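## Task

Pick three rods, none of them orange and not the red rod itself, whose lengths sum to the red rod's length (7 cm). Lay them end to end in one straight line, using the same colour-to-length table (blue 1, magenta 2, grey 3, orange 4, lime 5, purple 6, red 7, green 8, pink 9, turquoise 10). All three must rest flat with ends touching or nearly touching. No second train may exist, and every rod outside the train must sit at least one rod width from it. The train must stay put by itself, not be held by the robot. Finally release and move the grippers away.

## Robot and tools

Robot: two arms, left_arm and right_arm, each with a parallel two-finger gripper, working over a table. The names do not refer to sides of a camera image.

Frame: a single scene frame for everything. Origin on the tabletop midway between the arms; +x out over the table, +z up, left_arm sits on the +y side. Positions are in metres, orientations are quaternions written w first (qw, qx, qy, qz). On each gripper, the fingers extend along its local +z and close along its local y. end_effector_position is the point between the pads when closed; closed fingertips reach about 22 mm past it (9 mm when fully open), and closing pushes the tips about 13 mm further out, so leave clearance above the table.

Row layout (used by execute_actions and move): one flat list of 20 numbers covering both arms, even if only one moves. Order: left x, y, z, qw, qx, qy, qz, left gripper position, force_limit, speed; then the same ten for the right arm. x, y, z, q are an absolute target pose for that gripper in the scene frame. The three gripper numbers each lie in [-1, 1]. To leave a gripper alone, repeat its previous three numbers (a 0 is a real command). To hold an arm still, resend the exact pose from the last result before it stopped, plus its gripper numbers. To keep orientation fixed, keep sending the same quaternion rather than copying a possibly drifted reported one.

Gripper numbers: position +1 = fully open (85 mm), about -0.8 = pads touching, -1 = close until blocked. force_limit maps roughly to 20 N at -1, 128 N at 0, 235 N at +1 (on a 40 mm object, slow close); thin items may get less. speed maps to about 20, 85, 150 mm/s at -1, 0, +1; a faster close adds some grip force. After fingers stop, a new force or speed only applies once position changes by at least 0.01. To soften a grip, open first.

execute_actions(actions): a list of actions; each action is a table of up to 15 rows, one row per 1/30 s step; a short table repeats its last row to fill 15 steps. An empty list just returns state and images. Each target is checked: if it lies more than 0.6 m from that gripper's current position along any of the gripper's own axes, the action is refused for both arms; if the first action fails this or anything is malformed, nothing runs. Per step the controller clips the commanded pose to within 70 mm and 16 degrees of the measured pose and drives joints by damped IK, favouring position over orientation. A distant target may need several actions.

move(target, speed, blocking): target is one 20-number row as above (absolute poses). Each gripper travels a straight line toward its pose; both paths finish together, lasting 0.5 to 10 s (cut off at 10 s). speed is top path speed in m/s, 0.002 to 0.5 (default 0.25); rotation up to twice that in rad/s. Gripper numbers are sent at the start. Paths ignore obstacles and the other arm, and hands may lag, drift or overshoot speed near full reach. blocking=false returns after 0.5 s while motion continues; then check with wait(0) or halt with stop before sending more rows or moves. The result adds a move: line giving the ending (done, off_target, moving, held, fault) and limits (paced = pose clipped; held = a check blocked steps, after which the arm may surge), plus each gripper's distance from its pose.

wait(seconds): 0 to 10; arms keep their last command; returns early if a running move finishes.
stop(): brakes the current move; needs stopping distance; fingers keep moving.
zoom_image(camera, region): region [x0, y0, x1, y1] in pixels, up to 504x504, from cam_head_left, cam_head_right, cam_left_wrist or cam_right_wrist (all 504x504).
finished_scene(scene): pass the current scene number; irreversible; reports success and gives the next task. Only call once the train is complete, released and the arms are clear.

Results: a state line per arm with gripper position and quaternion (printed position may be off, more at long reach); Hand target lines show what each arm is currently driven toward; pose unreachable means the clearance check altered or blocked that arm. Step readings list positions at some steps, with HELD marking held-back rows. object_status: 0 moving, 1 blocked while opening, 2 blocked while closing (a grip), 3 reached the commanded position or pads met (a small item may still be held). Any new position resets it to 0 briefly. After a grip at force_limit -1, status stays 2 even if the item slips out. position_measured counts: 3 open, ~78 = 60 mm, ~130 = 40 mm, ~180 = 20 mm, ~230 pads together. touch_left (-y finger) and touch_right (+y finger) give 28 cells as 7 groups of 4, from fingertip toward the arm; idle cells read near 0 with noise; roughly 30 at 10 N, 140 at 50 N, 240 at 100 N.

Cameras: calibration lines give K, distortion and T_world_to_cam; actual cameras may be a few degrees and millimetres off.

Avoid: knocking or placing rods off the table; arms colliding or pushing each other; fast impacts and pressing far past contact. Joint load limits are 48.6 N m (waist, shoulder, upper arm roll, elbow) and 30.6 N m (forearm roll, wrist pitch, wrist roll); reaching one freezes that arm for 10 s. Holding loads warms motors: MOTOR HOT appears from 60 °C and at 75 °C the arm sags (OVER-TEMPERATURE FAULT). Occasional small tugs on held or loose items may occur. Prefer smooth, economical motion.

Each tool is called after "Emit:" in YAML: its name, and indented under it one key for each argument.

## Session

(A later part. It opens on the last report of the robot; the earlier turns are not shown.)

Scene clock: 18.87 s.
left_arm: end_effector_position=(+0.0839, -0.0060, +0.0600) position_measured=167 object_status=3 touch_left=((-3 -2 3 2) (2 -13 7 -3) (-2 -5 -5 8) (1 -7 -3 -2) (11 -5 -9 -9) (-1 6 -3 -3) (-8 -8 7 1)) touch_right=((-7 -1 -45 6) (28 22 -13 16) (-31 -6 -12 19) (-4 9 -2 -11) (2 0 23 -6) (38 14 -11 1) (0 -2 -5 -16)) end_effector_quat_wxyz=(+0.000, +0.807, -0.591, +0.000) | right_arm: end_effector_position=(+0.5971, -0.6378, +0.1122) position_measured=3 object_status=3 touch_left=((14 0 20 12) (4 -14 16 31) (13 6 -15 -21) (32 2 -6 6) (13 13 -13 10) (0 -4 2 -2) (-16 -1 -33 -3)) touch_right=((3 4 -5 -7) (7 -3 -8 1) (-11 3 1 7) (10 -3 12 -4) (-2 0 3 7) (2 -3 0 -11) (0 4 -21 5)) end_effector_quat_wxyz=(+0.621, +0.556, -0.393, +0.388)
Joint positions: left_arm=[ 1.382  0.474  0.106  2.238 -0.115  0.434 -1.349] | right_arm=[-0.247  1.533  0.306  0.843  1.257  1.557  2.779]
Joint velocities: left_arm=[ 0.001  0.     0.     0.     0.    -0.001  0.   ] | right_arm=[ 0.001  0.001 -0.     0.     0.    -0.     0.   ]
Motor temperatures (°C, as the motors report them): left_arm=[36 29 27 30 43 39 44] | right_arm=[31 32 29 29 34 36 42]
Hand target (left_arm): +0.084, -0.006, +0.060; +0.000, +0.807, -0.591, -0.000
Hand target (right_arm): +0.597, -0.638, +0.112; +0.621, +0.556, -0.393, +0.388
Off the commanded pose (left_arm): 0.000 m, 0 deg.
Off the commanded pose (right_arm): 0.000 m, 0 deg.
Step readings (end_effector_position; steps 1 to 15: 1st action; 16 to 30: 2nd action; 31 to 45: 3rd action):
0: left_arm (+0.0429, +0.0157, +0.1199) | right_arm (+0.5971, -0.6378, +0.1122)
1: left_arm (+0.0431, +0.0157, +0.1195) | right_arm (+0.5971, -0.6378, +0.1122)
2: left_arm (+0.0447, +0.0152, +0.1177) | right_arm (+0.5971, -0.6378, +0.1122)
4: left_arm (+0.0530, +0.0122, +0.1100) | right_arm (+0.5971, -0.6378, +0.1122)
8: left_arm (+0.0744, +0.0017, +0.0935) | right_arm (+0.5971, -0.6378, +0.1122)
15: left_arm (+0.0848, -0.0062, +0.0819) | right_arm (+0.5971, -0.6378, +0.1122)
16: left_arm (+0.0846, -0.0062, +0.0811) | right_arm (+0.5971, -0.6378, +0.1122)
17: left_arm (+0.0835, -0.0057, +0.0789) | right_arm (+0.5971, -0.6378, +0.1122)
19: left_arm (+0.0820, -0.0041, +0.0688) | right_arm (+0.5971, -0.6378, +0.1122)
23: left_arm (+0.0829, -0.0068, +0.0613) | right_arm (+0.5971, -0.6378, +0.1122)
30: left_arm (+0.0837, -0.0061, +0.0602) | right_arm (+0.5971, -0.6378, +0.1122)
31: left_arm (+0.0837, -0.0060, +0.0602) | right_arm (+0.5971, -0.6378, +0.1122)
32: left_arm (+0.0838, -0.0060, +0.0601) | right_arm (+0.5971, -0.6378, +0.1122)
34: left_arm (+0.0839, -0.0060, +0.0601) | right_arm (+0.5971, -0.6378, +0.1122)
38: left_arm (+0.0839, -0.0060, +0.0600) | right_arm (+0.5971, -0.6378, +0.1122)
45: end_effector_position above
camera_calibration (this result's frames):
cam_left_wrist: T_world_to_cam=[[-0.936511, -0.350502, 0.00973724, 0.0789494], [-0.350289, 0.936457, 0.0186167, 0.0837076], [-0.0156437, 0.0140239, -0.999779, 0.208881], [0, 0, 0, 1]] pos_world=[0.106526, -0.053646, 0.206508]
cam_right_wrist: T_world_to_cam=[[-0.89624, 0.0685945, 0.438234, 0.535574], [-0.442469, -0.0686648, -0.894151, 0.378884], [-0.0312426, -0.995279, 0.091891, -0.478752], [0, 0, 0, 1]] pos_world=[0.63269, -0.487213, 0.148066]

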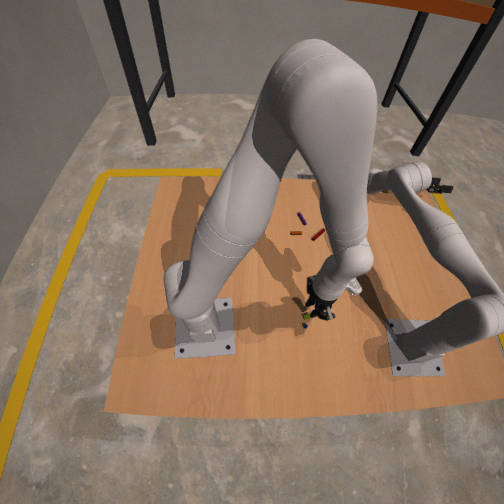

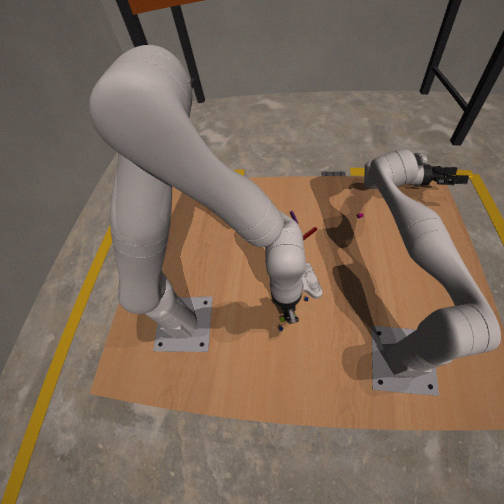

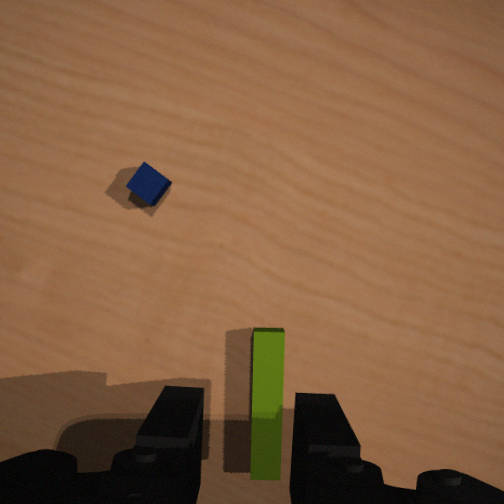

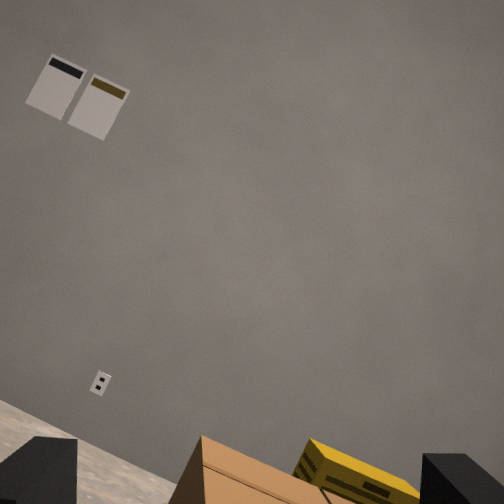

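Emit:
execute_actions:
  actions:
    - [[0.0795,-0.0077,0.035,0,0.807,-0.591,0,-0.3,-0.3,0.5,0.5971,-0.6378,0.1122,0.621,0.556,-0.393,0.388,1,0,0]]
    - [[0.0795,-0.0077,0.022,0,0.807,-0.591,0,-0.3,-0.3,0.5,0.5971,-0.6378,0.1122,0.621,0.556,-0.393,0.388,1,0,0]]
    - [[0.0795,-0.0077,0.024,0,0.807,-0.591,0,-1,-0.3,0.5,0.5971,-0.6378,0.1122,0.621,0.556,-0.393,0.388,1,0,0]]
    - [[0.0795,-0.0077,0.024,0,0.807,-0.591,0,-1,-0.3,0.5,0.5971,-0.6378,0.1122,0.621,0.556,-0.393,0.388,1,0,0]]
    - [[0.0795,-0.0077,0.08,0,0.807,-0.591,0,-1,-0.3,0.5,0.5971,-0.6378,0.1122,0.621,0.556,-0.393,0.388,1,0,0]]
    - [[0.0795,-0.0077,0.08,0,0.807,-0.591,0,-1,-0.3,0.5,0.5971,-0.6378,0.1122,0.621,0.556,-0.393,0.388,1,0,0]]

Scene clock: 22.10 s.
left_arm: end_effector_position=(+0.0795, -0.0077, +0.0800) position_measured=210 object_status=2 touch_left=((675 737 673 542) (205 259 217 164) (12 0 5 6) (-6 -7 -3 6) (20 -4 1 7) (-14 6 9 -2) (-2 8 9 -2)) touch_right=((684 751 810 656) (174 212 234 221) (3 -13 -11 7) (-1 20 3 0) (-12 -8 3 28) (15 -11 13 12) (-7 -14 -6 -15)) end_effector_quat_wxyz=(-0.000, +0.807, -0.591, -0.000) | right_arm: end_effector_position=(+0.5971, -0.6378, +0.1122) position_measured=3 object_status=3 touch_left=((11 14 -5 -29) (7 9 6 -7) (24 -17 13 -7) (17 18 19 12) (-16 -2 -7 -1) (8 -6 3 7) (-16 -9 22 5)) touch_right=((6 4 -6 -10) (9 5 -7 -9) (-6 -8 2 2) (6 -7 9 -4) (0 1 3 9) (14 -8 4 2) (4 7 -9 0)) end_effector_quat_wxyz=(+0.621, +0.556, -0.393, +0.388)
Joint positions: left_arm=[ 1.385  0.423  0.12   2.216 -0.101  0.508 -1.349] | right_arm=[-0.247  1.533  0.306  0.843  1.257  1.557  2.779]
Joint velocities: left_arm=[-0.001 -0.     0.001  0.001  0.    -0.001 -0.   ] | right_arm=[ 0.001 -0.    -0.001 -0.    -0.001 -0.     0.   ]
Motor temperatures (°C, as the motors report them): left_arm=[36 29 27 30 43 39 44] | right_arm=[31 32 29 29 34 36 42]
Hand target (left_arm): +0.079, -0.008, +0.080; +0.000, +0.807, -0.591, -0.000
Hand target (right_arm): +0.597, -0.638, +0.112; +0.621, +0.556, -0.393, +0.388
Off the commanded pose (left_arm): 0.000 m, 0 deg.
Off the commanded pose (right_arm): 0.000 m, 0 deg.
Step readings (end_effector_position; steps 1 to 15: 1st action; 16 to 30: 2nd action; 31 to 45: 3rd action; 46 to 60: 4th action; 61 to 75: 5th action; 76 to 90: 6th action):
0: left_arm (+0.0839, -0.0060, +0.0600) | right_arm (+0.5971, -0.6378, +0.1122)
1: left_arm (+0.0837, -0.0059, +0.0595) | right_arm (+0.5971, -0.6378, +0.1122)
2: left_arm (+0.0830, -0.0057, +0.0572) | right_arm (+0.5971, -0.6378, +0.1122)
4: left_arm (+0.0804, -0.0052, +0.0468) | right_arm (+0.5971, -0.6378, +0.1122)
8: left_arm (+0.0801, -0.0082, +0.0364) | right_arm (+0.5971, -0.6378, +0.1122)
15: left_arm (+0.0797, -0.0077, +0.0353) | right_arm (+0.5971, -0.6378, +0.1122)
16: left_arm (+0.0795, -0.0076, +0.0348) | right_arm (+0.5971, -0.6378, +0.1122)
17: left_arm (+0.0792, -0.0072, +0.0325) | right_arm (+0.5971, -0.6378, +0.1122)
19: left_arm (+0.0788, -0.0066, +0.0248) | right_arm (+0.5971, -0.6378, +0.1122)
23: left_arm (+0.0799, -0.0082, +0.0227) | right_arm (+0.5971, -0.6378, +0.1122)
30: left_arm (+0.0795, -0.0077, +0.0221) | right_arm (+0.5971, -0.6378, +0.1122)
31: left_arm (+0.0796, -0.0078, +0.0225) | right_arm (+0.5971, -0.6378, +0.1122)
32: left_arm (+0.0797, -0.0079, +0.0236) | right_arm (+0.5971, -0.6378, +0.1122)
34: left_arm (+0.0795, -0.0077, +0.0239) | right_arm (+0.5971, -0.6378, +0.1122)
38: left_arm (+0.0795, -0.0077, +0.0241) | right_arm (+0.5971, -0.6378, +0.1122)
45: left_arm (+0.0795, -0.0077, +0.0241) | right_arm (+0.5971, -0.6378, +0.1122)
46: left_arm (+0.0795, -0.0077, +0.0241) | right_arm (+0.5971, -0.6378, +0.1122)
47: left_arm (+0.0795, -0.0077, +0.0241) | right_arm (+0.5971, -0.6378, +0.1122)
49: left_arm (+0.0795, -0.0077, +0.0241) | right_arm (+0.5971, -0.6378, +0.1122)
53: left_arm (+0.0795, -0.0077, +0.0241) | right_arm (+0.5971, -0.6378, +0.1122)
60: left_arm (+0.0795, -0.0077, +0.0241) | right_arm (+0.5971, -0.6378, +0.1122)
61: left_arm (+0.0796, -0.0078, +0.0245) | right_arm (+0.5971, -0.6378, +0.1122)
62: left_arm (+0.0798, -0.0081, +0.0268) | right_arm (+0.5971, -0.6378, +0.1122)
64: left_arm (+0.0803, -0.0090, +0.0370) | right_arm (+0.5971, -0.6378, +0.1122)
68: left_arm (+0.0798, -0.0079, +0.0677) | right_arm (+0.5971, -0.6378, +0.1122)
75: left_arm (+0.0790, -0.0073, +0.0790) | right_arm (+0.5971, -0.6378, +0.1122)
76: left_arm (+0.0792, -0.0074, +0.0793) | right_arm (+0.5971, -0.6378, +0.1122)
77: left_arm (+0.0793, -0.0075, +0.0795) | right_arm (+0.5971, -0.6378, +0.1122)
79: left_arm (+0.0793, -0.0076, +0.0797) | right_arm (+0.5971, -0.6378, +0.1122)
83: left_arm (+0.0795, -0.0077, +0.0799) | right_arm (+0.5971, -0.6378, +0.1122)
90: end_effector_position above
camera_calibration (this result's frames):
cam_left_wrist: T_world_to_cam=[[-0.936514, -0.350494, 0.00974079, 0.0740311], [-0.350279, 0.93646, 0.018652, 0.0833788], [-0.0156593, 0.0140559, -0.999779, 0.228813], [0, 0, 0, 1]] pos_world=[0.10212, -0.0553497, 0.226486]
cam_right_wrist: T_world_to_cam=[[-0.89624, 0.0685945, 0.438234, 0.535574], [-0.442469, -0.0686648, -0.894151, 0.378884], [-0.0312426, -0.995279, 0.0918911, -0.478752], [0, 0, 0, 1]] pos_world=[0.63269, -0.487214, 0.148066]

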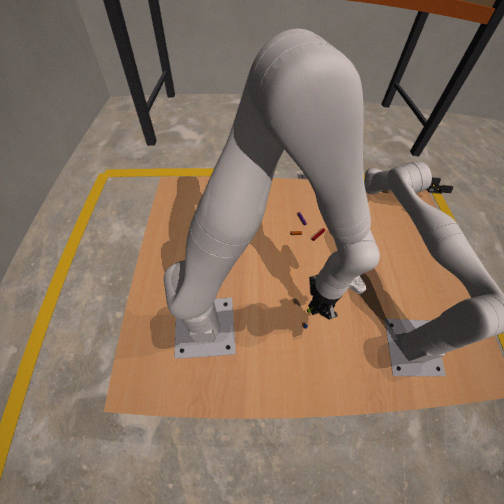

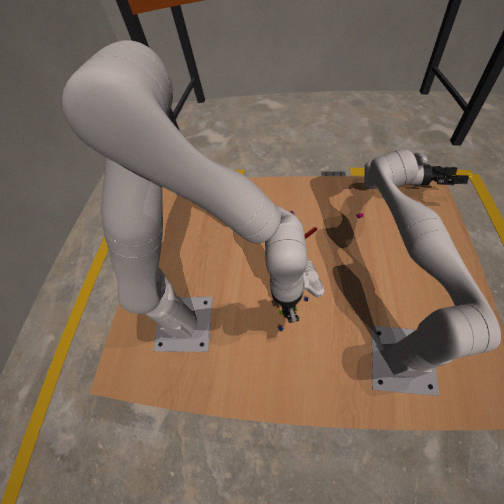

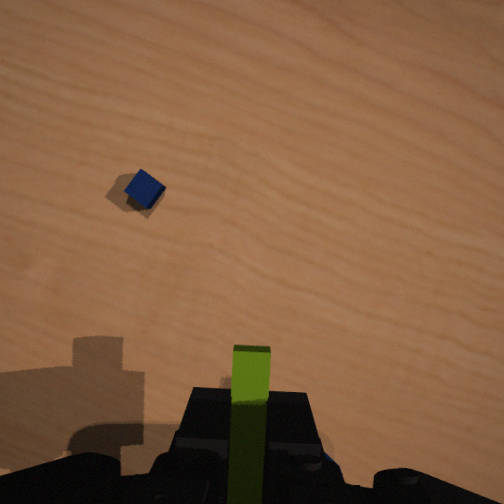

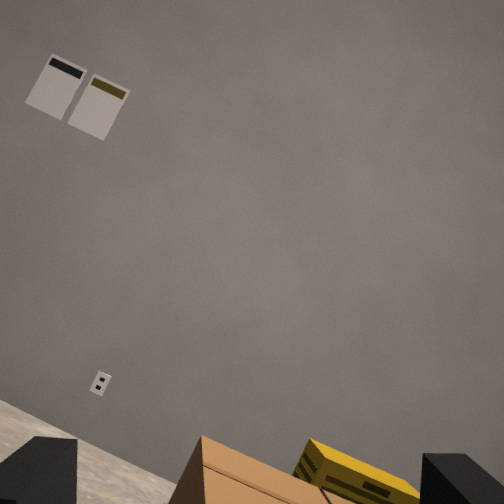

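Emit:
execute_actions:
  actions:
    - [[0.1144,-0.0549,0.08,0,0.9922,-0.1245,0,-1,-0.3,0.5,0.5971,-0.6378,0.1122,0.621,0.556,-0.393,0.388,1,0,0]]
    - [[0.1144,-0.0549,0.05,0,0.9922,-0.1245,0,-1,-0.3,0.5,0.5971,-0.6378,0.1122,0.621,0.556,-0.393,0.388,1,0,0]]
    - [[0.1144,-0.0549,0.045,0,0.9922,-0.1245,0,-1,-0.3,0.5,0.5971,-0.6378,0.1122,0.621,0.556,-0.393,0.388,1,0,0]]
    - [[0.1144,-0.0549,0.045,0,0.9922,-0.1245,0,-1,-0.3,0.5,0.5971,-0.6378,0.1122,0.621,0.556,-0.393,0.388,1,0,0]]

Scene clock: 24.30 s.
left_arm: end_effector_position=(+0.1144, -0.0549, +0.0450) position_measured=210 object_status=2 touch_left=((686 744 681 533) (199 253 198 164) (2 14 9 12) (2 -6 -3 -14) (3 -3 -11 -6) (3 0 4 -3) (2 11 11 3)) touch_right=((699 695 816 630) (218 199 235 207) (22 9 15 30) (21 15 17 9) (40 16 -2 -18) (-5 -12 7 -6) (13 3 14 0)) end_effector_quat_wxyz=(+0.000, +0.992, -0.125, +0.000) | right_arm: end_effector_position=(+0.5971, -0.6378, +0.1122) position_measured=3 object_status=3 touch_left=((-2 -10 6 -3) (6 -6 7 21) (-1 -19 11 -8) (5 11 -13 6) (27 -2 16 12) (10 14 10 2) (14 -42 -20 2)) touch_right=((8 -10 -7 -9) (-1 6 6 -6) (5 -9 14 2) (3 -9 11 -4) (16 -6 6 9) (-2 -1 -2 -4) (9 3 1 3)) end_effector_quat_wxyz=(+0.621, +0.556, -0.393, +0.388)
Joint positions: left_arm=[ 1.505  0.58  -0.13   2.073  0.149  0.497 -0.652] | right_arm=[-0.247  1.533  0.306  0.843  1.257  1.557  2.779]
Joint velocities: left_arm=[ 0.    -0.     0.    -0.001 -0.    -0.     0.   ] | right_arm=[ 0.    -0.001 -0.001 -0.001 -0.     0.    -0.   ]
Motor temperatures (°C, as the motors report them): left_arm=[36 29 27 30 43 39 44] | right_arm=[31 32 29 29 34 36 42]
Hand target (left_arm): +0.114, -0.055, +0.045; -0.000, +0.992, -0.125, +0.000
Hand target (right_arm): +0.597, -0.638, +0.112; +0.621, +0.556, -0.393, +0.388
Off the commanded pose (left_arm): 0.000 m, 0 deg.
Off the commanded pose (right_arm): 0.000 m, 0 deg.
Step readings (end_effector_position; steps 1 to 15: 1st action; 16 to 30: 2nd action; 31 to 45: 3rd action; 46 to 60: 4th action):
0: left_arm (+0.0795, -0.0077, +0.0800) | right_arm (+0.5971, -0.6378, +0.1122)
1: left_arm (+0.0797, -0.0080, +0.0799) | right_arm (+0.5971, -0.6378, +0.1122)
2: left_arm (+0.0809, -0.0095, +0.0798) | right_arm (+0.5971, -0.6378, +0.1122)
4: left_arm (+0.0877, -0.0184, +0.0798) | right_arm (+0.5971, -0.6378, +0.1122)
8: left_arm (+0.1091, -0.0476, +0.0813) | right_arm (+0.5971, -0.6378, +0.1122)
15: left_arm (+0.1135, -0.0556, +0.0805) | right_arm (+0.5971, -0.6378, +0.1122)
16: left_arm (+0.1135, -0.0556, +0.0802) | right_arm (+0.5971, -0.6378, +0.1122)
17: left_arm (+0.1136, -0.0556, +0.0786) | right_arm (+0.5971, -0.6378, +0.1122)
19: left_arm (+0.1133, -0.0547, +0.0689) | right_arm (+0.5971, -0.6378, +0.1122)
23: left_arm (+0.1149, -0.0545, +0.0521) | right_arm (+0.5971, -0.6378, +0.1122)
30: left_arm (+0.1151, -0.0549, +0.0504) | right_arm (+0.5971, -0.6378, +0.1122)
31: left_arm (+0.1149, -0.0547, +0.0499) | right_arm (+0.5971, -0.6378, +0.1122)
32: left_arm (+0.1149, -0.0546, +0.0476) | right_arm (+0.5971, -0.6378, +0.1122)
34: left_arm (+0.1145, -0.0547, +0.0453) | right_arm (+0.5971, -0.6378, +0.1122)
38: left_arm (+0.1144, -0.0550, +0.0452) | right_arm (+0.5971, -0.6378, +0.1122)
45: left_arm (+0.1144, -0.0549, +0.0450) | right_arm (+0.5971, -0.6378, +0.1122)
46: left_arm (+0.1144, -0.0549, +0.0450) | right_arm (+0.5971, -0.6378, +0.1122)
47: left_arm (+0.1144, -0.0549, +0.0450) | right_arm (+0.5971, -0.6378, +0.1122)
49: left_arm (+0.1144, -0.0549, +0.0450) | right_arm (+0.5971, -0.6378, +0.1122)
53: left_arm (+0.1144, -0.0549, +0.0450) | right_arm (+0.5971, -0.6378, +0.1122)
60: end_effector_position above
camera_calibration (this result's frames):
cam_left_wrist: T_world_to_cam=[[-0.196814, -0.980393, 0.00973668, -0.0286825], [-0.980233, 0.196967, 0.0186227, 0.171929], [-0.0201754, -0.00587901, -0.999779, 0.194471], [0, 0, 0, 1]] pos_world=[0.166809, -0.060841, 0.191505]
cam_right_wrist: T_world_to_cam=[[-0.89624, 0.0685943, 0.438234, 0.535574], [-0.442469, -0.0686646, -0.894151, 0.378884], [-0.0312425, -0.995279, 0.0918908, -0.478752], [0, 0, 0, 1]] pos_world=[0.63269, -0.487213, 0.148066]

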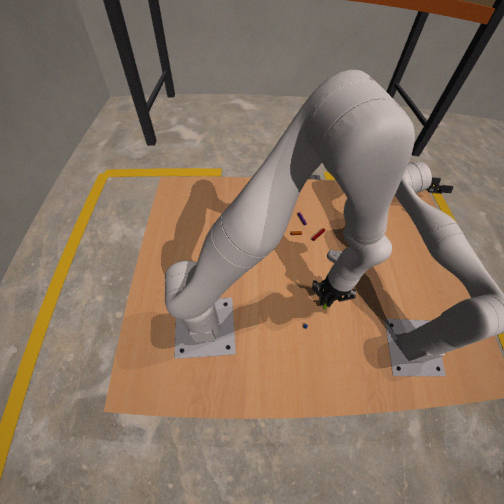

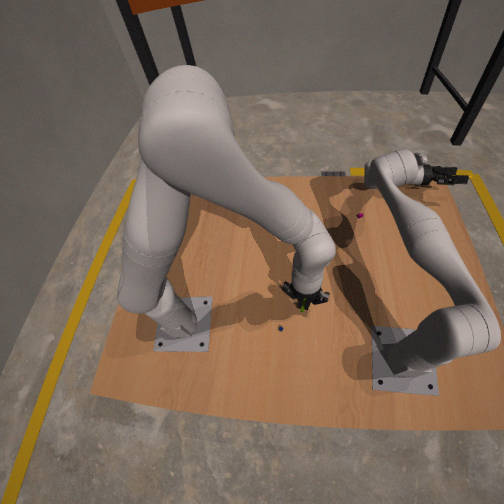

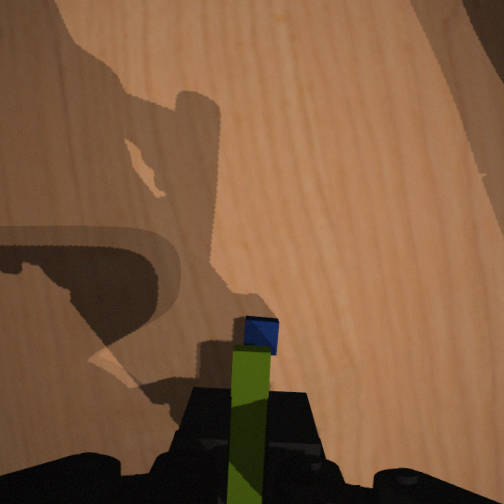

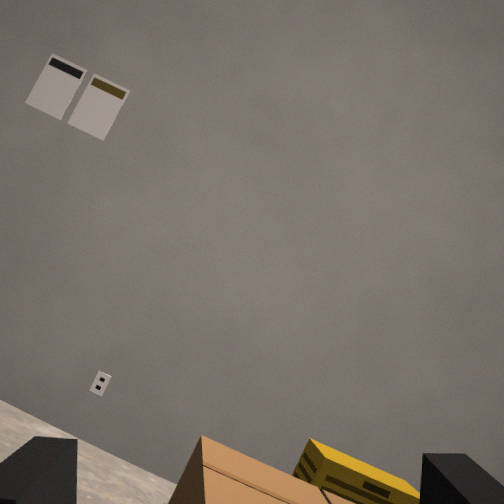

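Emit:
execute_actions:
  actions:
    - [[0.1075,-0.0567,0.045,0,0.9922,-0.1245,0,-1,-0.3,0.5,0.5971,-0.6378,0.1122,0.621,0.556,-0.393,0.388,1,0,0]]
    - [[0.1075,-0.0567,0.032,0,0.9922,-0.1245,0,-1,-0.3,0.5,0.5971,-0.6378,0.1122,0.621,0.556,-0.393,0.388,1,0,0]]
    - [[0.1075,-0.0567,0.025,0,0.9922,-0.1245,0,-1,-0.3,0.5,0.5971,-0.6378,0.1122,0.621,0.556,-0.393,0.388,1,0,0]]
    - [[0.1075,-0.0567,0.025,0,0.9922,-0.1245,0,-1,-0.3,0.5,0.5971,-0.6378,0.1122,0.621,0.556,-0.393,0.388,1,0,0]]

Scene clock: 26.50 s.
left_arm: end_effector_position=(+0.1075, -0.0567, +0.0250) position_measured=210 object_status=2 touch_left=((675 738 668 527) (192 257 208 167) (5 8 6 12) (12 0 0 -12) (7 9 5 -9) (-4 9 -3 -7) (-11 2 5 12)) touch_right=((680 705 826 641) (205 188 225 189) (-6 3 -1 27) (-7 1 27 -8) (11 5 23 0) (3 16 13 6) (-4 -6 0 22)) end_effector_quat_wxyz=(+0.000, +0.992, -0.125, +0.000) | right_arm: end_effector_position=(+0.5971, -0.6378, +0.1122) position_measured=3 object_status=3 touch_left=((17 -14 -3 0) (-8 2 11 -11) (24 13 -11 -2) (11 2 14 -5) (8 20 -8 -10) (13 3 2 -14) (11 -16 -9 -15)) touch_right=((11 0 2 3) (1 11 2 -1) (-2 -6 4 6) (2 -1 12 5) (5 0 -6 4) (10 -8 -8 -9) (3 5 -3 -4)) end_effector_quat_wxyz=(+0.621, +0.556, -0.393, +0.388)
Joint positions: left_arm=[ 1.514  0.629 -0.118  2.083  0.164  0.438 -0.646] | right_arm=[-0.247  1.533  0.306  0.843  1.257  1.557  2.779]
Joint velocities: left_arm=[0.    0.    0.    0.001 0.    0.    0.   ] | right_arm=[ 0.001 -0.     0.    -0.001 -0.     0.    -0.   ]
Motor temperatures (°C, as the motors report them): left_arm=[36 29 27 30 43 39 44] | right_arm=[31 33 29 29 34 36 42]
Hand target (left_arm): +0.107, -0.057, +0.025; +0.000, +0.992, -0.125, -0.000
Hand target (right_arm): +0.597, -0.638, +0.112; +0.621, +0.556, -0.393, +0.388
Off the commanded pose (left_arm): 0.000 m, 0 deg.
Off the commanded pose (right_arm): 0.000 m, 0 deg.
Step readings (end_effector_position; steps 1 to 15: 1st action; 16 to 30: 2nd action; 31 to 45: 3rd action; 46 to 60: 4th action):
0: left_arm (+0.1144, -0.0549, +0.0450) | right_arm (+0.5971, -0.6378, +0.1122)
1: left_arm (+0.1140, -0.0550, +0.0450) | right_arm (+0.5971, -0.6378, +0.1122)
2: left_arm (+0.1122, -0.0555, +0.0450) | right_arm (+0.5971, -0.6378, +0.1122)
4: left_arm (+0.1076, -0.0566, +0.0450) | right_arm (+0.5971, -0.6378, +0.1122)
8: left_arm (+0.1079, -0.0566, +0.0450) | right_arm (+0.5971, -0.6378, +0.1122)
15: left_arm (+0.1076, -0.0566, +0.0450) | right_arm (+0.5971, -0.6378, +0.1122)
16: left_arm (+0.1076, -0.0565, +0.0445) | right_arm (+0.5971, -0.6378, +0.1122)
17: left_arm (+0.1078, -0.0562, +0.0420) | right_arm (+0.5971, -0.6378, +0.1122)
19: left_arm (+0.1078, -0.0557, +0.0340) | right_arm (+0.5971, -0.6378, +0.1122)
23: left_arm (+0.1073, -0.0571, +0.0326) | right_arm (+0.5971, -0.6378, +0.1122)
30: left_arm (+0.1075, -0.0567, +0.0321) | right_arm (+0.5971, -0.6378, +0.1122)
31: left_arm (+0.1075, -0.0566, +0.0316) | right_arm (+0.5971, -0.6378, +0.1122)
32: left_arm (+0.1077, -0.0563, +0.0292) | right_arm (+0.5971, -0.6378, +0.1122)
34: left_arm (+0.1075, -0.0563, +0.0254) | right_arm (+0.5971, -0.6378, +0.1122)
38: left_arm (+0.1074, -0.0569, +0.0253) | right_arm (+0.5971, -0.6378, +0.1122)
45: left_arm (+0.1075, -0.0567, +0.0250) | right_arm (+0.5971, -0.6378, +0.1122)
46: left_arm (+0.1075, -0.0567, +0.0250) | right_arm (+0.5971, -0.6378, +0.1122)
47: left_arm (+0.1075, -0.0567, +0.0250) | right_arm (+0.5971, -0.6378, +0.1122)
49: left_arm (+0.1075, -0.0567, +0.0250) | right_arm (+0.5971, -0.6378, +0.1122)
53: left_arm (+0.1075, -0.0567, +0.0250) | right_arm (+0.5971, -0.6378, +0.1122)
60: end_effector_position above
camera_calibration (this result's frames):
cam_left_wrist: T_world_to_cam=[[-0.196814, -0.980393, 0.00973742, -0.0316108], [-0.980233, 0.196967, 0.0186226, 0.165892], [-0.0201754, -0.00587975, -0.999779, 0.174325], [0, 0, 0, 1]] pos_world=[0.159909, -0.0626413, 0.171505]
cam_right_wrist: T_world_to_cam=[[-0.89624, 0.0685944, 0.438234, 0.535574], [-0.442469, -0.0686649, -0.894151, 0.378884], [-0.0312425, -0.995279, 0.0918911, -0.478752], [0, 0, 0, 1]] pos_world=[0.63269, -0.487214, 0.148066]

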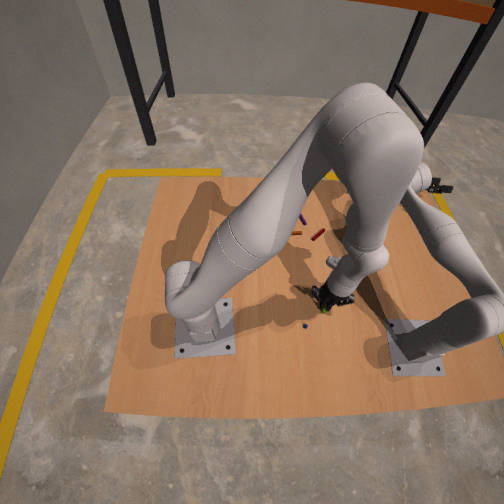

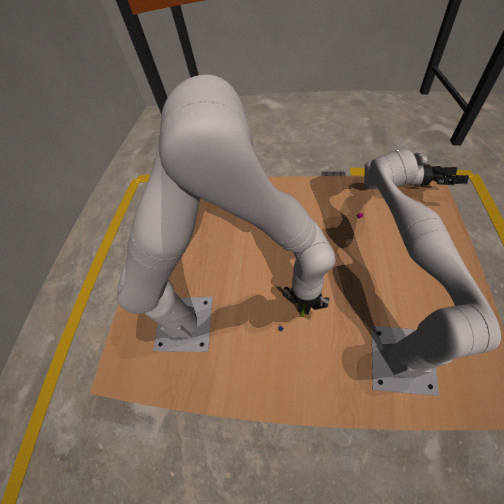

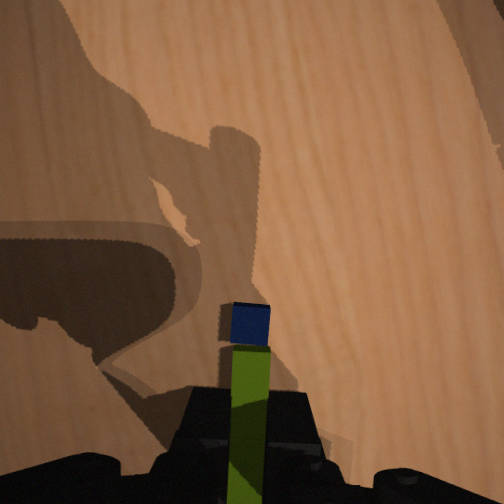

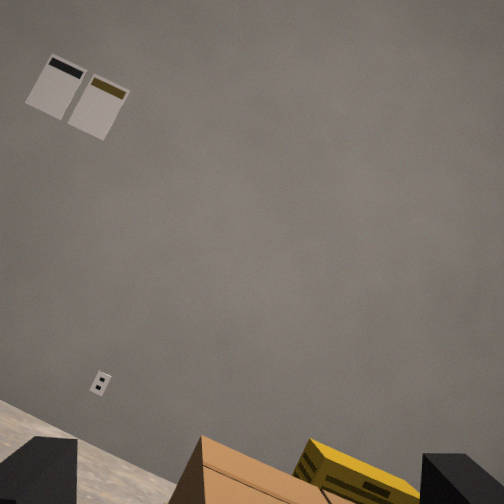

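Emit:
execute_actions:
  actions:
    - [[0.1075,-0.0567,0.025,0,0.9922,-0.1245,0,-0.3,-0.3,0.5,0.5971,-0.6378,0.1122,0.621,0.556,-0.393,0.388,1,0,0]]
    - [[0.1075,-0.0567,0.08,0,0.9922,-0.1245,0,-0.3,-0.3,0.5,0.5971,-0.6378,0.1122,0.621,0.556,-0.393,0.388,1,0,0]]
    - [[0.0495,0.014,0.08,0,0.976,-0.216,0,-0.3,-0.3,0.5,0.5971,-0.6378,0.1122,0.621,0.556,-0.393,0.388,1,0,0]]
    - [[0.0495,0.014,0.07,0,0.976,-0.216,0,-0.3,-0.3,0.5,0.5971,-0.6378,0.1122,0.621,0.556,-0.393,0.388,1,0,0]]
    - [[0.0495,0.014,0.07,0,0.976,-0.216,0,-0.3,-0.3,0.5,0.5971,-0.6378,0.1122,0.621,0.556,-0.393,0.388,1,0,0]]

Scene clock: 29.23 s.
left_arm: end_effector_position=(+0.0495, +0.0140, +0.0700) position_measured=167 object_status=3 touch_left=((3 -7 1 -9) (8 -8 10 2) (-3 -5 2 14) (7 2 -2 1) (6 -19 -1 -7) (3 -1 4 -6) (-5 6 6 10)) touch_right=((4 -9 -8 21) (8 -2 -5 6) (34 10 -28 -6) (-7 -21 27 -17) (-13 4 -9 29) (6 -32 27 -5) (-5 21 -10 13)) end_effector_quat_wxyz=(+0.000, +0.976, -0.216, +0.000) | right_arm: end_effector_position=(+0.5971, -0.6378, +0.1122) position_measured=3 object_status=3 touch_left=((11 -13 28 -9) (6 -14 12 13) (19 29 -9 -24) (6 1 5 -6) (-11 -7 8 4) (-8 11 -13 6) (0 19 -22 -18)) touch_right=((6 -4 -7 -4) (5 6 -4 -2) (-11 -3 15 13) (5 -4 3 6) (2 -5 -1 8) (-1 -3 -7 -3) (8 4 -15 7)) end_effector_quat_wxyz=(+0.621, +0.556, -0.393, +0.388)
Joint positions: left_arm=[ 1.64   0.415 -0.1    2.292  0.095  0.437 -0.639] | right_arm=[-0.247  1.533  0.306  0.843  1.257  1.557  2.779]
Joint velocities: left_arm=[-0.002 -0.     0.    -0.     0.    -0.     0.   ] | right_arm=[ 0.    -0.    -0.    -0.001  0.001  0.001 -0.   ]
Motor temperatures (°C, as the motors report them): left_arm=[36 29 27 30 43 39 44] | right_arm=[31 33 29 29 34 36 42]
Hand target (left_arm): +0.050, +0.014, +0.070; -0.000, +0.976, -0.216, +0.000
Hand target (right_arm): +0.597, -0.638, +0.112; +0.621, +0.556, -0.393, +0.388
Off the commanded pose (left_arm): 0.000 m, 0 deg.
Off the commanded pose (right_arm): 0.000 m, 0 deg.
Step readings (end_effector_position; steps 1 to 15: 1st action; 16 to 30: 2nd action; 31 to 45: 3rd action; 46 to 60: 4th action; 61 to 75: 5th action):
0: left_arm (+0.1075, -0.0567, +0.0250) | right_arm (+0.5971, -0.6378, +0.1122)
1: left_arm (+0.1075, -0.0567, +0.0250) | right_arm (+0.5971, -0.6378, +0.1122)
2: left_arm (+0.1075, -0.0567, +0.0250) | right_arm (+0.5971, -0.6378, +0.1122)
4: left_arm (+0.1075, -0.0567, +0.0250) | right_arm (+0.5971, -0.6378, +0.1122)
8: left_arm (+0.1075, -0.0567, +0.0250) | right_arm (+0.5971, -0.6378, +0.1122)
15: left_arm (+0.1075, -0.0567, +0.0250) | right_arm (+0.5971, -0.6378, +0.1122)
16: left_arm (+0.1075, -0.0568, +0.0255) | right_arm (+0.5971, -0.6378, +0.1122)
17: left_arm (+0.1074, -0.0572, +0.0281) | right_arm (+0.5971, -0.6378, +0.1122)
19: left_arm (+0.1073, -0.0584, +0.0402) | right_arm (+0.5971, -0.6378, +0.1122)
23: left_arm (+0.1078, -0.0571, +0.0720) | right_arm (+0.5971, -0.6378, +0.1122)
30: left_arm (+0.1078, -0.0564, +0.0793) | right_arm (+0.5971, -0.6378, +0.1122)
31: left_arm (+0.1075, -0.0564, +0.0795) | right_arm (+0.5971, -0.6378, +0.1122)
32: left_arm (+0.1061, -0.0553, +0.0798) | right_arm (+0.5971, -0.6378, +0.1122)
34: left_arm (+0.0990, -0.0476, +0.0801) | right_arm (+0.5971, -0.6378, +0.1122)
38: left_arm (+0.0714, -0.0117, +0.0790) | right_arm (+0.5971, -0.6378, +0.1122)
45: left_arm (+0.0510, +0.0148, +0.0792) | right_arm (+0.5971, -0.6378, +0.1122)
46: left_arm (+0.0510, +0.0148, +0.0790) | right_arm (+0.5971, -0.6378, +0.1122)
47: left_arm (+0.0508, +0.0151, +0.0770) | right_arm (+0.5971, -0.6378, +0.1122)
49: left_arm (+0.0501, +0.0151, +0.0710) | right_arm (+0.5971, -0.6378, +0.1122)
53: left_arm (+0.0495, +0.0137, +0.0704) | right_arm (+0.5971, -0.6378, +0.1122)
60: left_arm (+0.0495, +0.0140, +0.0701) | right_arm (+0.5971, -0.6378, +0.1122)
61: left_arm (+0.0495, +0.0140, +0.0700) | right_arm (+0.5971, -0.6378, +0.1122)
62: left_arm (+0.0495, +0.0140, +0.0700) | right_arm (+0.5971, -0.6378, +0.1122)
64: left_arm (+0.0495, +0.0140, +0.0700) | right_arm (+0.5971, -0.6378, +0.1122)
68: left_arm (+0.0495, +0.0140, +0.0700) | right_arm (+0.5971, -0.6378, +0.1122)
75: end_effector_position above
camera_calibration (this result's frames):
cam_left_wrist: T_world_to_cam=[[-0.374675, -0.927105, 0.00973684, 0.0339082], [-0.92692, 0.374796, 0.0186225, 0.0891468], [-0.0209144, -0.00204788, -0.999779, 0.218544], [0, 0, 0, 1]] pos_world=[0.0999072, -0.00152775, 0.216506]
cam_right_wrist: T_world_to_cam=[[-0.89624, 0.0685942, 0.438234, 0.535574], [-0.442469, -0.068665, -0.894151, 0.378884], [-0.0312422, -0.995279, 0.0918911, -0.478752], [0, 0, 0, 1]] pos_world=[0.63269, -0.487213, 0.148066]

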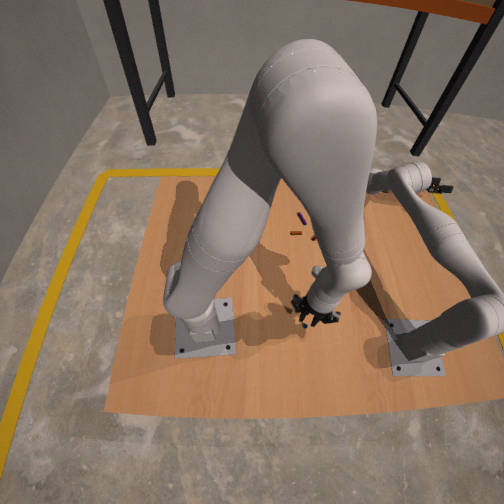

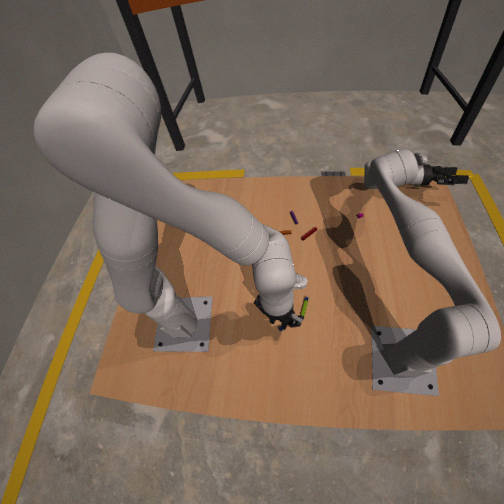

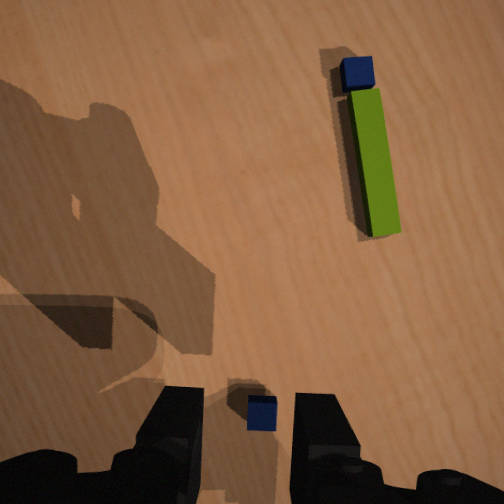

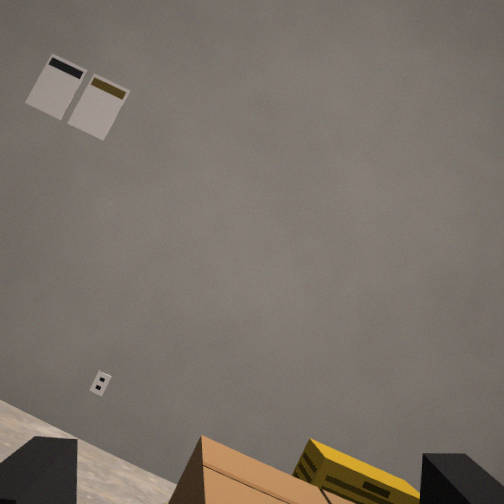

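Emit:
execute_actions:
  actions:
    - [[0.0441,0.0129,0.04,0,0.976,-0.216,0,-0.3,-0.3,0.5,0.5971,-0.6378,0.1122,0.621,0.556,-0.393,0.388,1,0,0]]
    - [[0.0441,0.0129,0.022,0,0.976,-0.216,0,-0.3,-0.3,0.5,0.5971,-0.6378,0.1122,0.621,0.556,-0.393,0.388,1,0,0]]
    - [[0.0441,0.0129,0.024,0,0.976,-0.216,0,-1,-0.3,0.5,0.5971,-0.6378,0.1122,0.621,0.556,-0.393,0.388,1,0,0]]
    - [[0.0441,0.0129,0.024,0,0.976,-0.216,0,-1,-0.3,0.5,0.5971,-0.6378,0.1122,0.621,0.556,-0.393,0.388,1,0,0]]
    - [[0.0441,0.0129,0.07,0,0.976,-0.216,0,-1,-0.3,0.5,0.5971,-0.6378,0.1122,0.621,0.556,-0.393,0.388,1,0,0]]
    - [[0.06,-0.036,0.07,0,0.9929,-0.1193,0,-1,-0.3,0.5,0.5971,-0.6378,0.1122,0.621,0.556,-0.393,0.388,1,0,0]]
    - [[0.06,-0.036,0.07,0,0.9929,-0.1193,0,-1,-0.3,0.5,0.5971,-0.6378,0.1122,0.621,0.556,-0.393,0.388,1,0,0]]

Scene clock: 33.07 s.
left_arm: end_effector_position=(+0.0600, -0.0360, +0.0700) position_measured=212 object_status=2 touch_left=((233 1147 1027 168) (62 426 359 49) (-11 7 6 9) (8 -2 1 5) (16 2 -3 -8) (-3 6 9 -12) (-2 11 3 16)) touch_right=((227 1111 1257 242) (42 313 396 35) (10 24 19 25) (16 17 9 22) (12 -2 -8 29) (-14 -23 -18 -1) (19 -3 -2 -21)) end_effector_quat_wxyz=(+0.000, +0.993, -0.119, +0.000) | right_arm: end_effector_position=(+0.5971, -0.6378, +0.1122) position_measured=3 object_status=3 touch_left=((3 -7 10 9) (-21 20 11 6) (-11 -19 -12 -5) (-5 -6 -10 1) (2 -24 -8 -1) (-8 -3 13 12) (1 -9 13 -26)) touch_right=((6 5 -9 2) (-3 7 -3 1) (-8 -9 9 6) (4 -9 10 0) (3 -13 -3 6) (15 -2 -5 4) (7 -4 -6 1)) end_effector_quat_wxyz=(+0.621, +0.556, -0.393, +0.388)
Joint positions: left_arm=[ 1.662  0.486 -0.152  2.135  0.14   0.529 -0.5  ] | right_arm=[-0.247  1.533  0.306  0.843  1.257  1.557  2.779]
Joint velocities: left_arm=[-0.  0.  0. -0. -0. -0. -0.] | right_arm=[ 0.001 -0.    -0.     0.001 -0.002  0.    -0.   ]
Motor temperatures (°C, as the motors report them): left_arm=[36 29 27 30 43 39 44] | right_arm=[31 33 29 29 34 36 42]
Hand target (left_arm): +0.060, -0.036, +0.070; -0.000, +0.993, -0.119, +0.000
Hand target (right_arm): +0.597, -0.638, +0.112; +0.621, +0.556, -0.393, +0.388
Off the commanded pose (left_arm): 0.000 m, 0 deg.
Off the commanded pose (right_arm): 0.000 m, 0 deg.
Step readings (end_effector_position; steps 1 to 15: 1st action; 16 to 30: 2nd action; 31 to 45: 3rd action; 46 to 60: 4th action; 61 to 75: 5th action; 76 to 90: 6th action; 91 to 105: 7th action):
0: left_arm (+0.0495, +0.0140, +0.0700) | right_arm (+0.5971, -0.6378, +0.1122)
1: left_arm (+0.0495, +0.0141, +0.0695) | right_arm (+0.5971, -0.6378, +0.1122)
2: left_arm (+0.0492, +0.0145, +0.0673) | right_arm (+0.5971, -0.6378, +0.1122)
4: left_arm (+0.0474, +0.0156, +0.0571) | right_arm (+0.5971, -0.6378, +0.1122)
8: left_arm (+0.0443, +0.0129, +0.0421) | right_arm (+0.5971, -0.6378, +0.1122)
15: left_arm (+0.0440, +0.0128, +0.0404) | right_arm (+0.5971, -0.6378, +0.1122)
16: left_arm (+0.0441, +0.0130, +0.0399) | right_arm (+0.5971, -0.6378, +0.1122)
17: left_arm (+0.0442, +0.0135, +0.0376) | right_arm (+0.5971, -0.6378, +0.1122)
19: left_arm (+0.0445, +0.0146, +0.0287) | right_arm (+0.5971, -0.6378, +0.1122)
23: left_arm (+0.0438, +0.0120, +0.0231) | right_arm (+0.5971, -0.6378, +0.1122)
30: left_arm (+0.0440, +0.0128, +0.0222) | right_arm (+0.5971, -0.6378, +0.1122)
31: left_arm (+0.0440, +0.0127, +0.0225) | right_arm (+0.5971, -0.6378, +0.1122)
32: left_arm (+0.0439, +0.0126, +0.0237) | right_arm (+0.5971, -0.6378, +0.1122)
34: left_arm (+0.0441, +0.0129, +0.0239) | right_arm (+0.5971, -0.6378, +0.1122)
38: left_arm (+0.0441, +0.0129, +0.0240) | right_arm (+0.5971, -0.6378, +0.1122)
45: left_arm (+0.0441, +0.0129, +0.0240) | right_arm (+0.5971, -0.6378, +0.1122)
46: left_arm (+0.0441, +0.0129, +0.0240) | right_arm (+0.5971, -0.6378, +0.1122)
47: left_arm (+0.0441, +0.0129, +0.0240) | right_arm (+0.5971, -0.6378, +0.1122)
49: left_arm (+0.0441, +0.0129, +0.0240) | right_arm (+0.5971, -0.6378, +0.1122)
53: left_arm (+0.0441, +0.0129, +0.0240) | right_arm (+0.5971, -0.6378, +0.1122)
60: left_arm (+0.0441, +0.0129, +0.0240) | right_arm (+0.5971, -0.6378, +0.1122)
61: left_arm (+0.0441, +0.0128, +0.0245) | right_arm (+0.5971, -0.6378, +0.1122)
62: left_arm (+0.0440, +0.0123, +0.0266) | right_arm (+0.5971, -0.6378, +0.1122)
64: left_arm (+0.0438, +0.0112, +0.0362) | right_arm (+0.5971, -0.6378, +0.1122)
68: left_arm (+0.0440, +0.0127, +0.0619) | right_arm (+0.5971, -0.6378, +0.1122)
75: left_arm (+0.0445, +0.0133, +0.0692) | right_arm (+0.5971, -0.6378, +0.1122)
76: left_arm (+0.0446, +0.0129, +0.0693) | right_arm (+0.5971, -0.6378, +0.1122)
77: left_arm (+0.0451, +0.0113, +0.0691) | right_arm (+0.5971, -0.6378, +0.1122)
79: left_arm (+0.0484, +0.0017, +0.0691) | right_arm (+0.5971, -0.6378, +0.1122)
83: left_arm (+0.0577, -0.0286, +0.0704) | right_arm (+0.5971, -0.6378, +0.1122)
90: left_arm (+0.0601, -0.0363, +0.0703) | right_arm (+0.5971, -0.6378, +0.1122)
91: left_arm (+0.0600, -0.0362, +0.0703) | right_arm (+0.5971, -0.6378, +0.1122)
92: left_arm (+0.0601, -0.0362, +0.0703) | right_arm (+0.5971, -0.6378, +0.1122)
94: left_arm (+0.0601, -0.0361, +0.0701) | right_arm (+0.5971, -0.6378, +0.1122)
98: left_arm (+0.0600, -0.0360, +0.0700) | right_arm (+0.5971, -0.6378, +0.1122)
105: end_effector_position above
camera_calibration (this result's frames):
cam_left_wrist: T_world_to_cam=[[-0.186508, -0.982405, 0.00974662, -0.0217943], [-0.982248, 0.186663, 0.0186149, 0.114171], [-0.0201067, -0.00610178, -0.999779, 0.218474], [0, 0, 0, 1]] pos_world=[0.112472, -0.0413893, 0.216513]
cam_right_wrist: T_world_to_cam=[[-0.89624, 0.0685942, 0.438234, 0.535574], [-0.442469, -0.0686646, -0.894151, 0.378884], [-0.0312424, -0.995279, 0.0918907, -0.478752], [0, 0, 0, 1]] pos_world=[0.63269, -0.487213, 0.148066]

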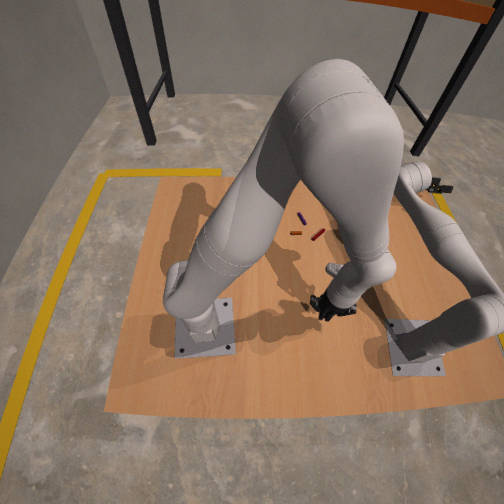

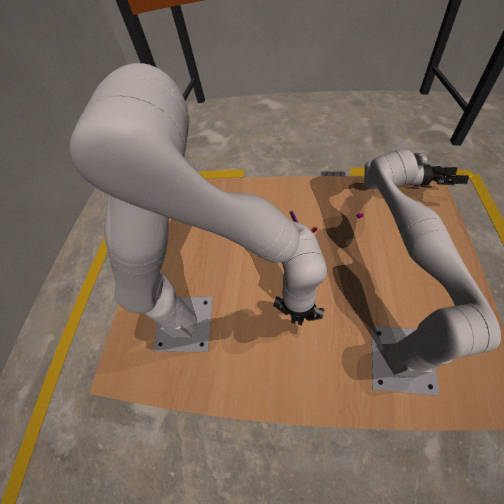

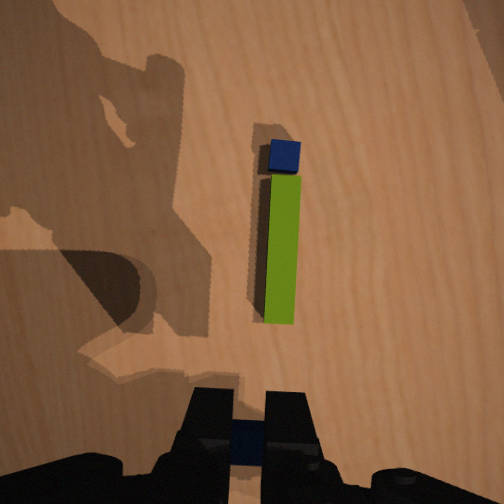

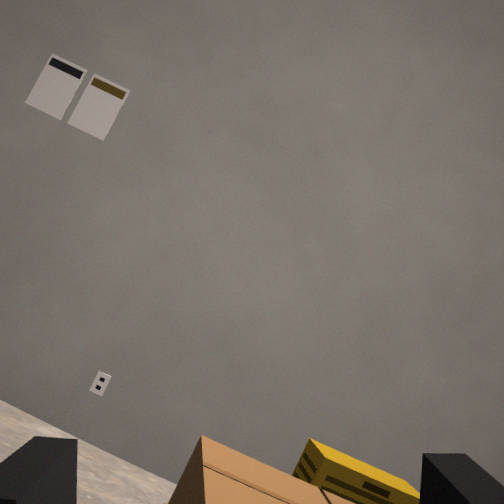

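Emit:
execute_actions:
  actions:
    - [[0.0656,-0.0468,0.045,0,0.9929,-0.1193,0,-1,-0.3,0.5,0.5971,-0.6378,0.1122,0.621,0.556,-0.393,0.388,1,0,0]]
    - [[0.0656,-0.0468,0.026,0,0.9929,-0.1193,0,-1,-0.3,0.5,0.5971,-0.6378,0.1122,0.621,0.556,-0.393,0.388,1,0,0]]
    - [[0.0656,-0.0468,0.026,0,0.9929,-0.1193,0,-1,-0.3,0.5,0.5971,-0.6378,0.1122,0.621,0.556,-0.393,0.388,1,0,0]]

Scene clock: 34.90 s.
left_arm: end_effector_position=(+0.0656, -0.0468, +0.0260) position_measured=212 object_status=2 touch_left=((227 1143 1031 167) (50 427 346 51) (-4 0 13 11) (10 4 -8 6) (6 -9 0 5) (4 4 6 -2) (4 1 10 4)) touch_right=((226 1083 1256 205) (38 333 415 45) (0 40 35 13) (-21 7 16 24) (14 -26 16 -22) (-5 11 -15 -5) (15 -14 -3 -10)) end_effector_quat_wxyz=(+0.000, +0.993, -0.119, +0.000) | right_arm: end_effector_position=(+0.5971, -0.6378, +0.1122) position_measured=3 object_status=3 touch_left=((5 -19 10 -17) (0 21 22 18) (36 -5 -2 -16) (-2 27 -12 5) (-11 -7 2 -28) (-29 6 4 -12) (-19 -16 -11 -22)) touch_right=((11 11 0 6) (7 2 1 8) (-3 -3 -7 5) (1 -4 4 -2) (-1 6 11 7) (3 -11 -8 -9) (-1 -2 -7 3)) end_effector_quat_wxyz=(+0.621, +0.556, -0.393, +0.388)
Joint positions: left_arm=[ 1.624  0.61  -0.121  2.131  0.174  0.41  -0.541] | right_arm=[-0.247  1.533  0.306  0.843  1.257  1.557  2.779]
Joint velocities: left_arm=[-0. -0.  0.  0. -0. -0.  0.] | right_arm=[-0.001 -0.    -0.001 -0.001  0.     0.002 -0.   ]
Motor temperatures (°C, as the motors report them): left_arm=[36 29 27 30 43 39 44] | right_arm=[31 33 29 29 34 36 42]
Hand target (left_arm): +0.066, -0.047, +0.026; +0.000, +0.993, -0.119, -0.000
Hand target (right_arm): +0.597, -0.638, +0.112; +0.621, +0.556, -0.393, +0.388
Off the commanded pose (left_arm): 0.000 m, 0 deg.
Off the commanded pose (right_arm): 0.000 m, 0 deg.
Step readings (end_effector_position; steps 1 to 15: 1st action; 16 to 30: 2nd action; 31 to 45: 3rd action):
0: left_arm (+0.0600, -0.0360, +0.0700) | right_arm (+0.5971, -0.6378, +0.1122)
1: left_arm (+0.0601, -0.0360, +0.0695) | right_arm (+0.5971, -0.6378, +0.1122)
2: left_arm (+0.0607, -0.0364, +0.0673) | right_arm (+0.5971, -0.6378, +0.1122)
4: left_arm (+0.0633, -0.0392, +0.0574) | right_arm (+0.5971, -0.6378, +0.1122)
8: left_arm (+0.0651, -0.0472, +0.0465) | right_arm (+0.5971, -0.6378, +0.1122)
15: left_arm (+0.0654, -0.0469, +0.0453) | right_arm (+0.5971, -0.6378, +0.1122)
16: left_arm (+0.0654, -0.0468, +0.0447) | right_arm (+0.5971, -0.6378, +0.1122)
17: left_arm (+0.0657, -0.0464, +0.0421) | right_arm (+0.5971, -0.6378, +0.1122)
19: left_arm (+0.0661, -0.0454, +0.0319) | right_arm (+0.5971, -0.6378, +0.1122)
23: left_arm (+0.0652, -0.0475, +0.0270) | right_arm (+0.5971, -0.6378, +0.1122)
30: left_arm (+0.0655, -0.0468, +0.0262) | right_arm (+0.5971, -0.6378, +0.1122)
31: left_arm (+0.0655, -0.0468, +0.0261) | right_arm (+0.5971, -0.6378, +0.1122)
32: left_arm (+0.0655, -0.0468, +0.0261) | right_arm (+0.5971, -0.6378, +0.1122)
34: left_arm (+0.0656, -0.0468, +0.0260) | right_arm (+0.5971, -0.6378, +0.1122)
38: left_arm (+0.0656, -0.0468, +0.0260) | right_arm (+0.5971, -0.6378, +0.1122)
45: end_effector_position above
camera_calibration (this result's frames):
cam_left_wrist: T_world_to_cam=[[-0.186515, -0.982404, 0.00974049, -0.0309317], [-0.982246, 0.18667, 0.0186229, 0.122502], [-0.0201135, -0.0060941, -0.999779, 0.174526], [0, 0, 0, 1]] pos_world=[0.118068, -0.0521913, 0.172507]
cam_right_wrist: T_world_to_cam=[[-0.89624, 0.0685942, 0.438234, 0.535574], [-0.442469, -0.0686649, -0.894151, 0.378884], [-0.0312423, -0.995279, 0.091891, -0.478752], [0, 0, 0, 1]] pos_world=[0.63269, -0.487213, 0.148066]

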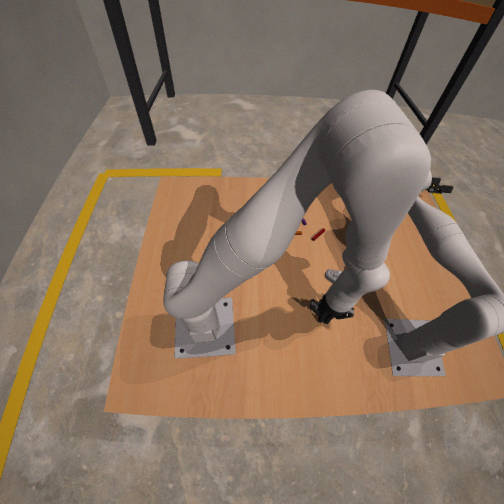

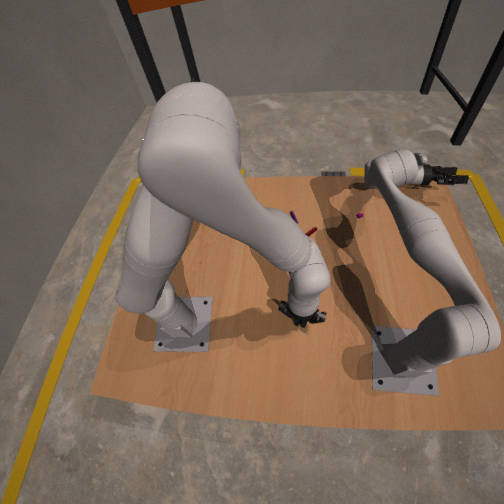

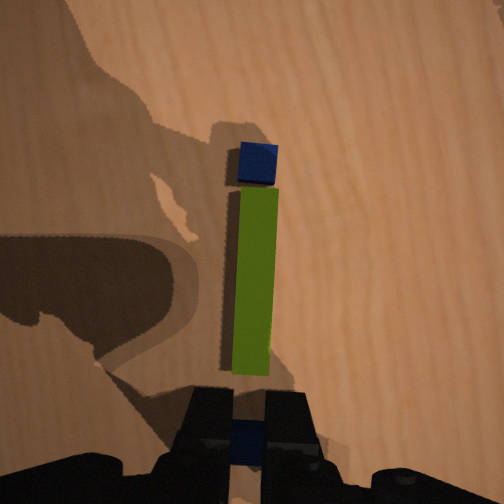

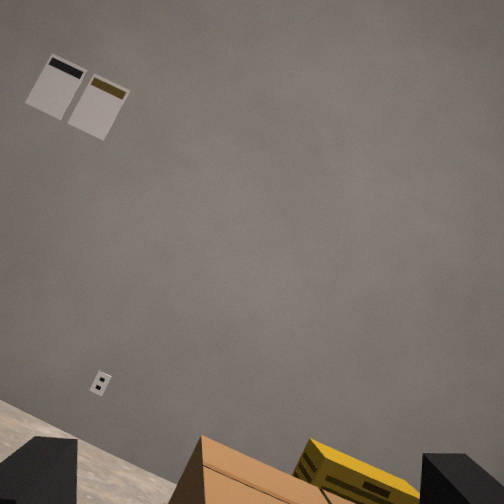

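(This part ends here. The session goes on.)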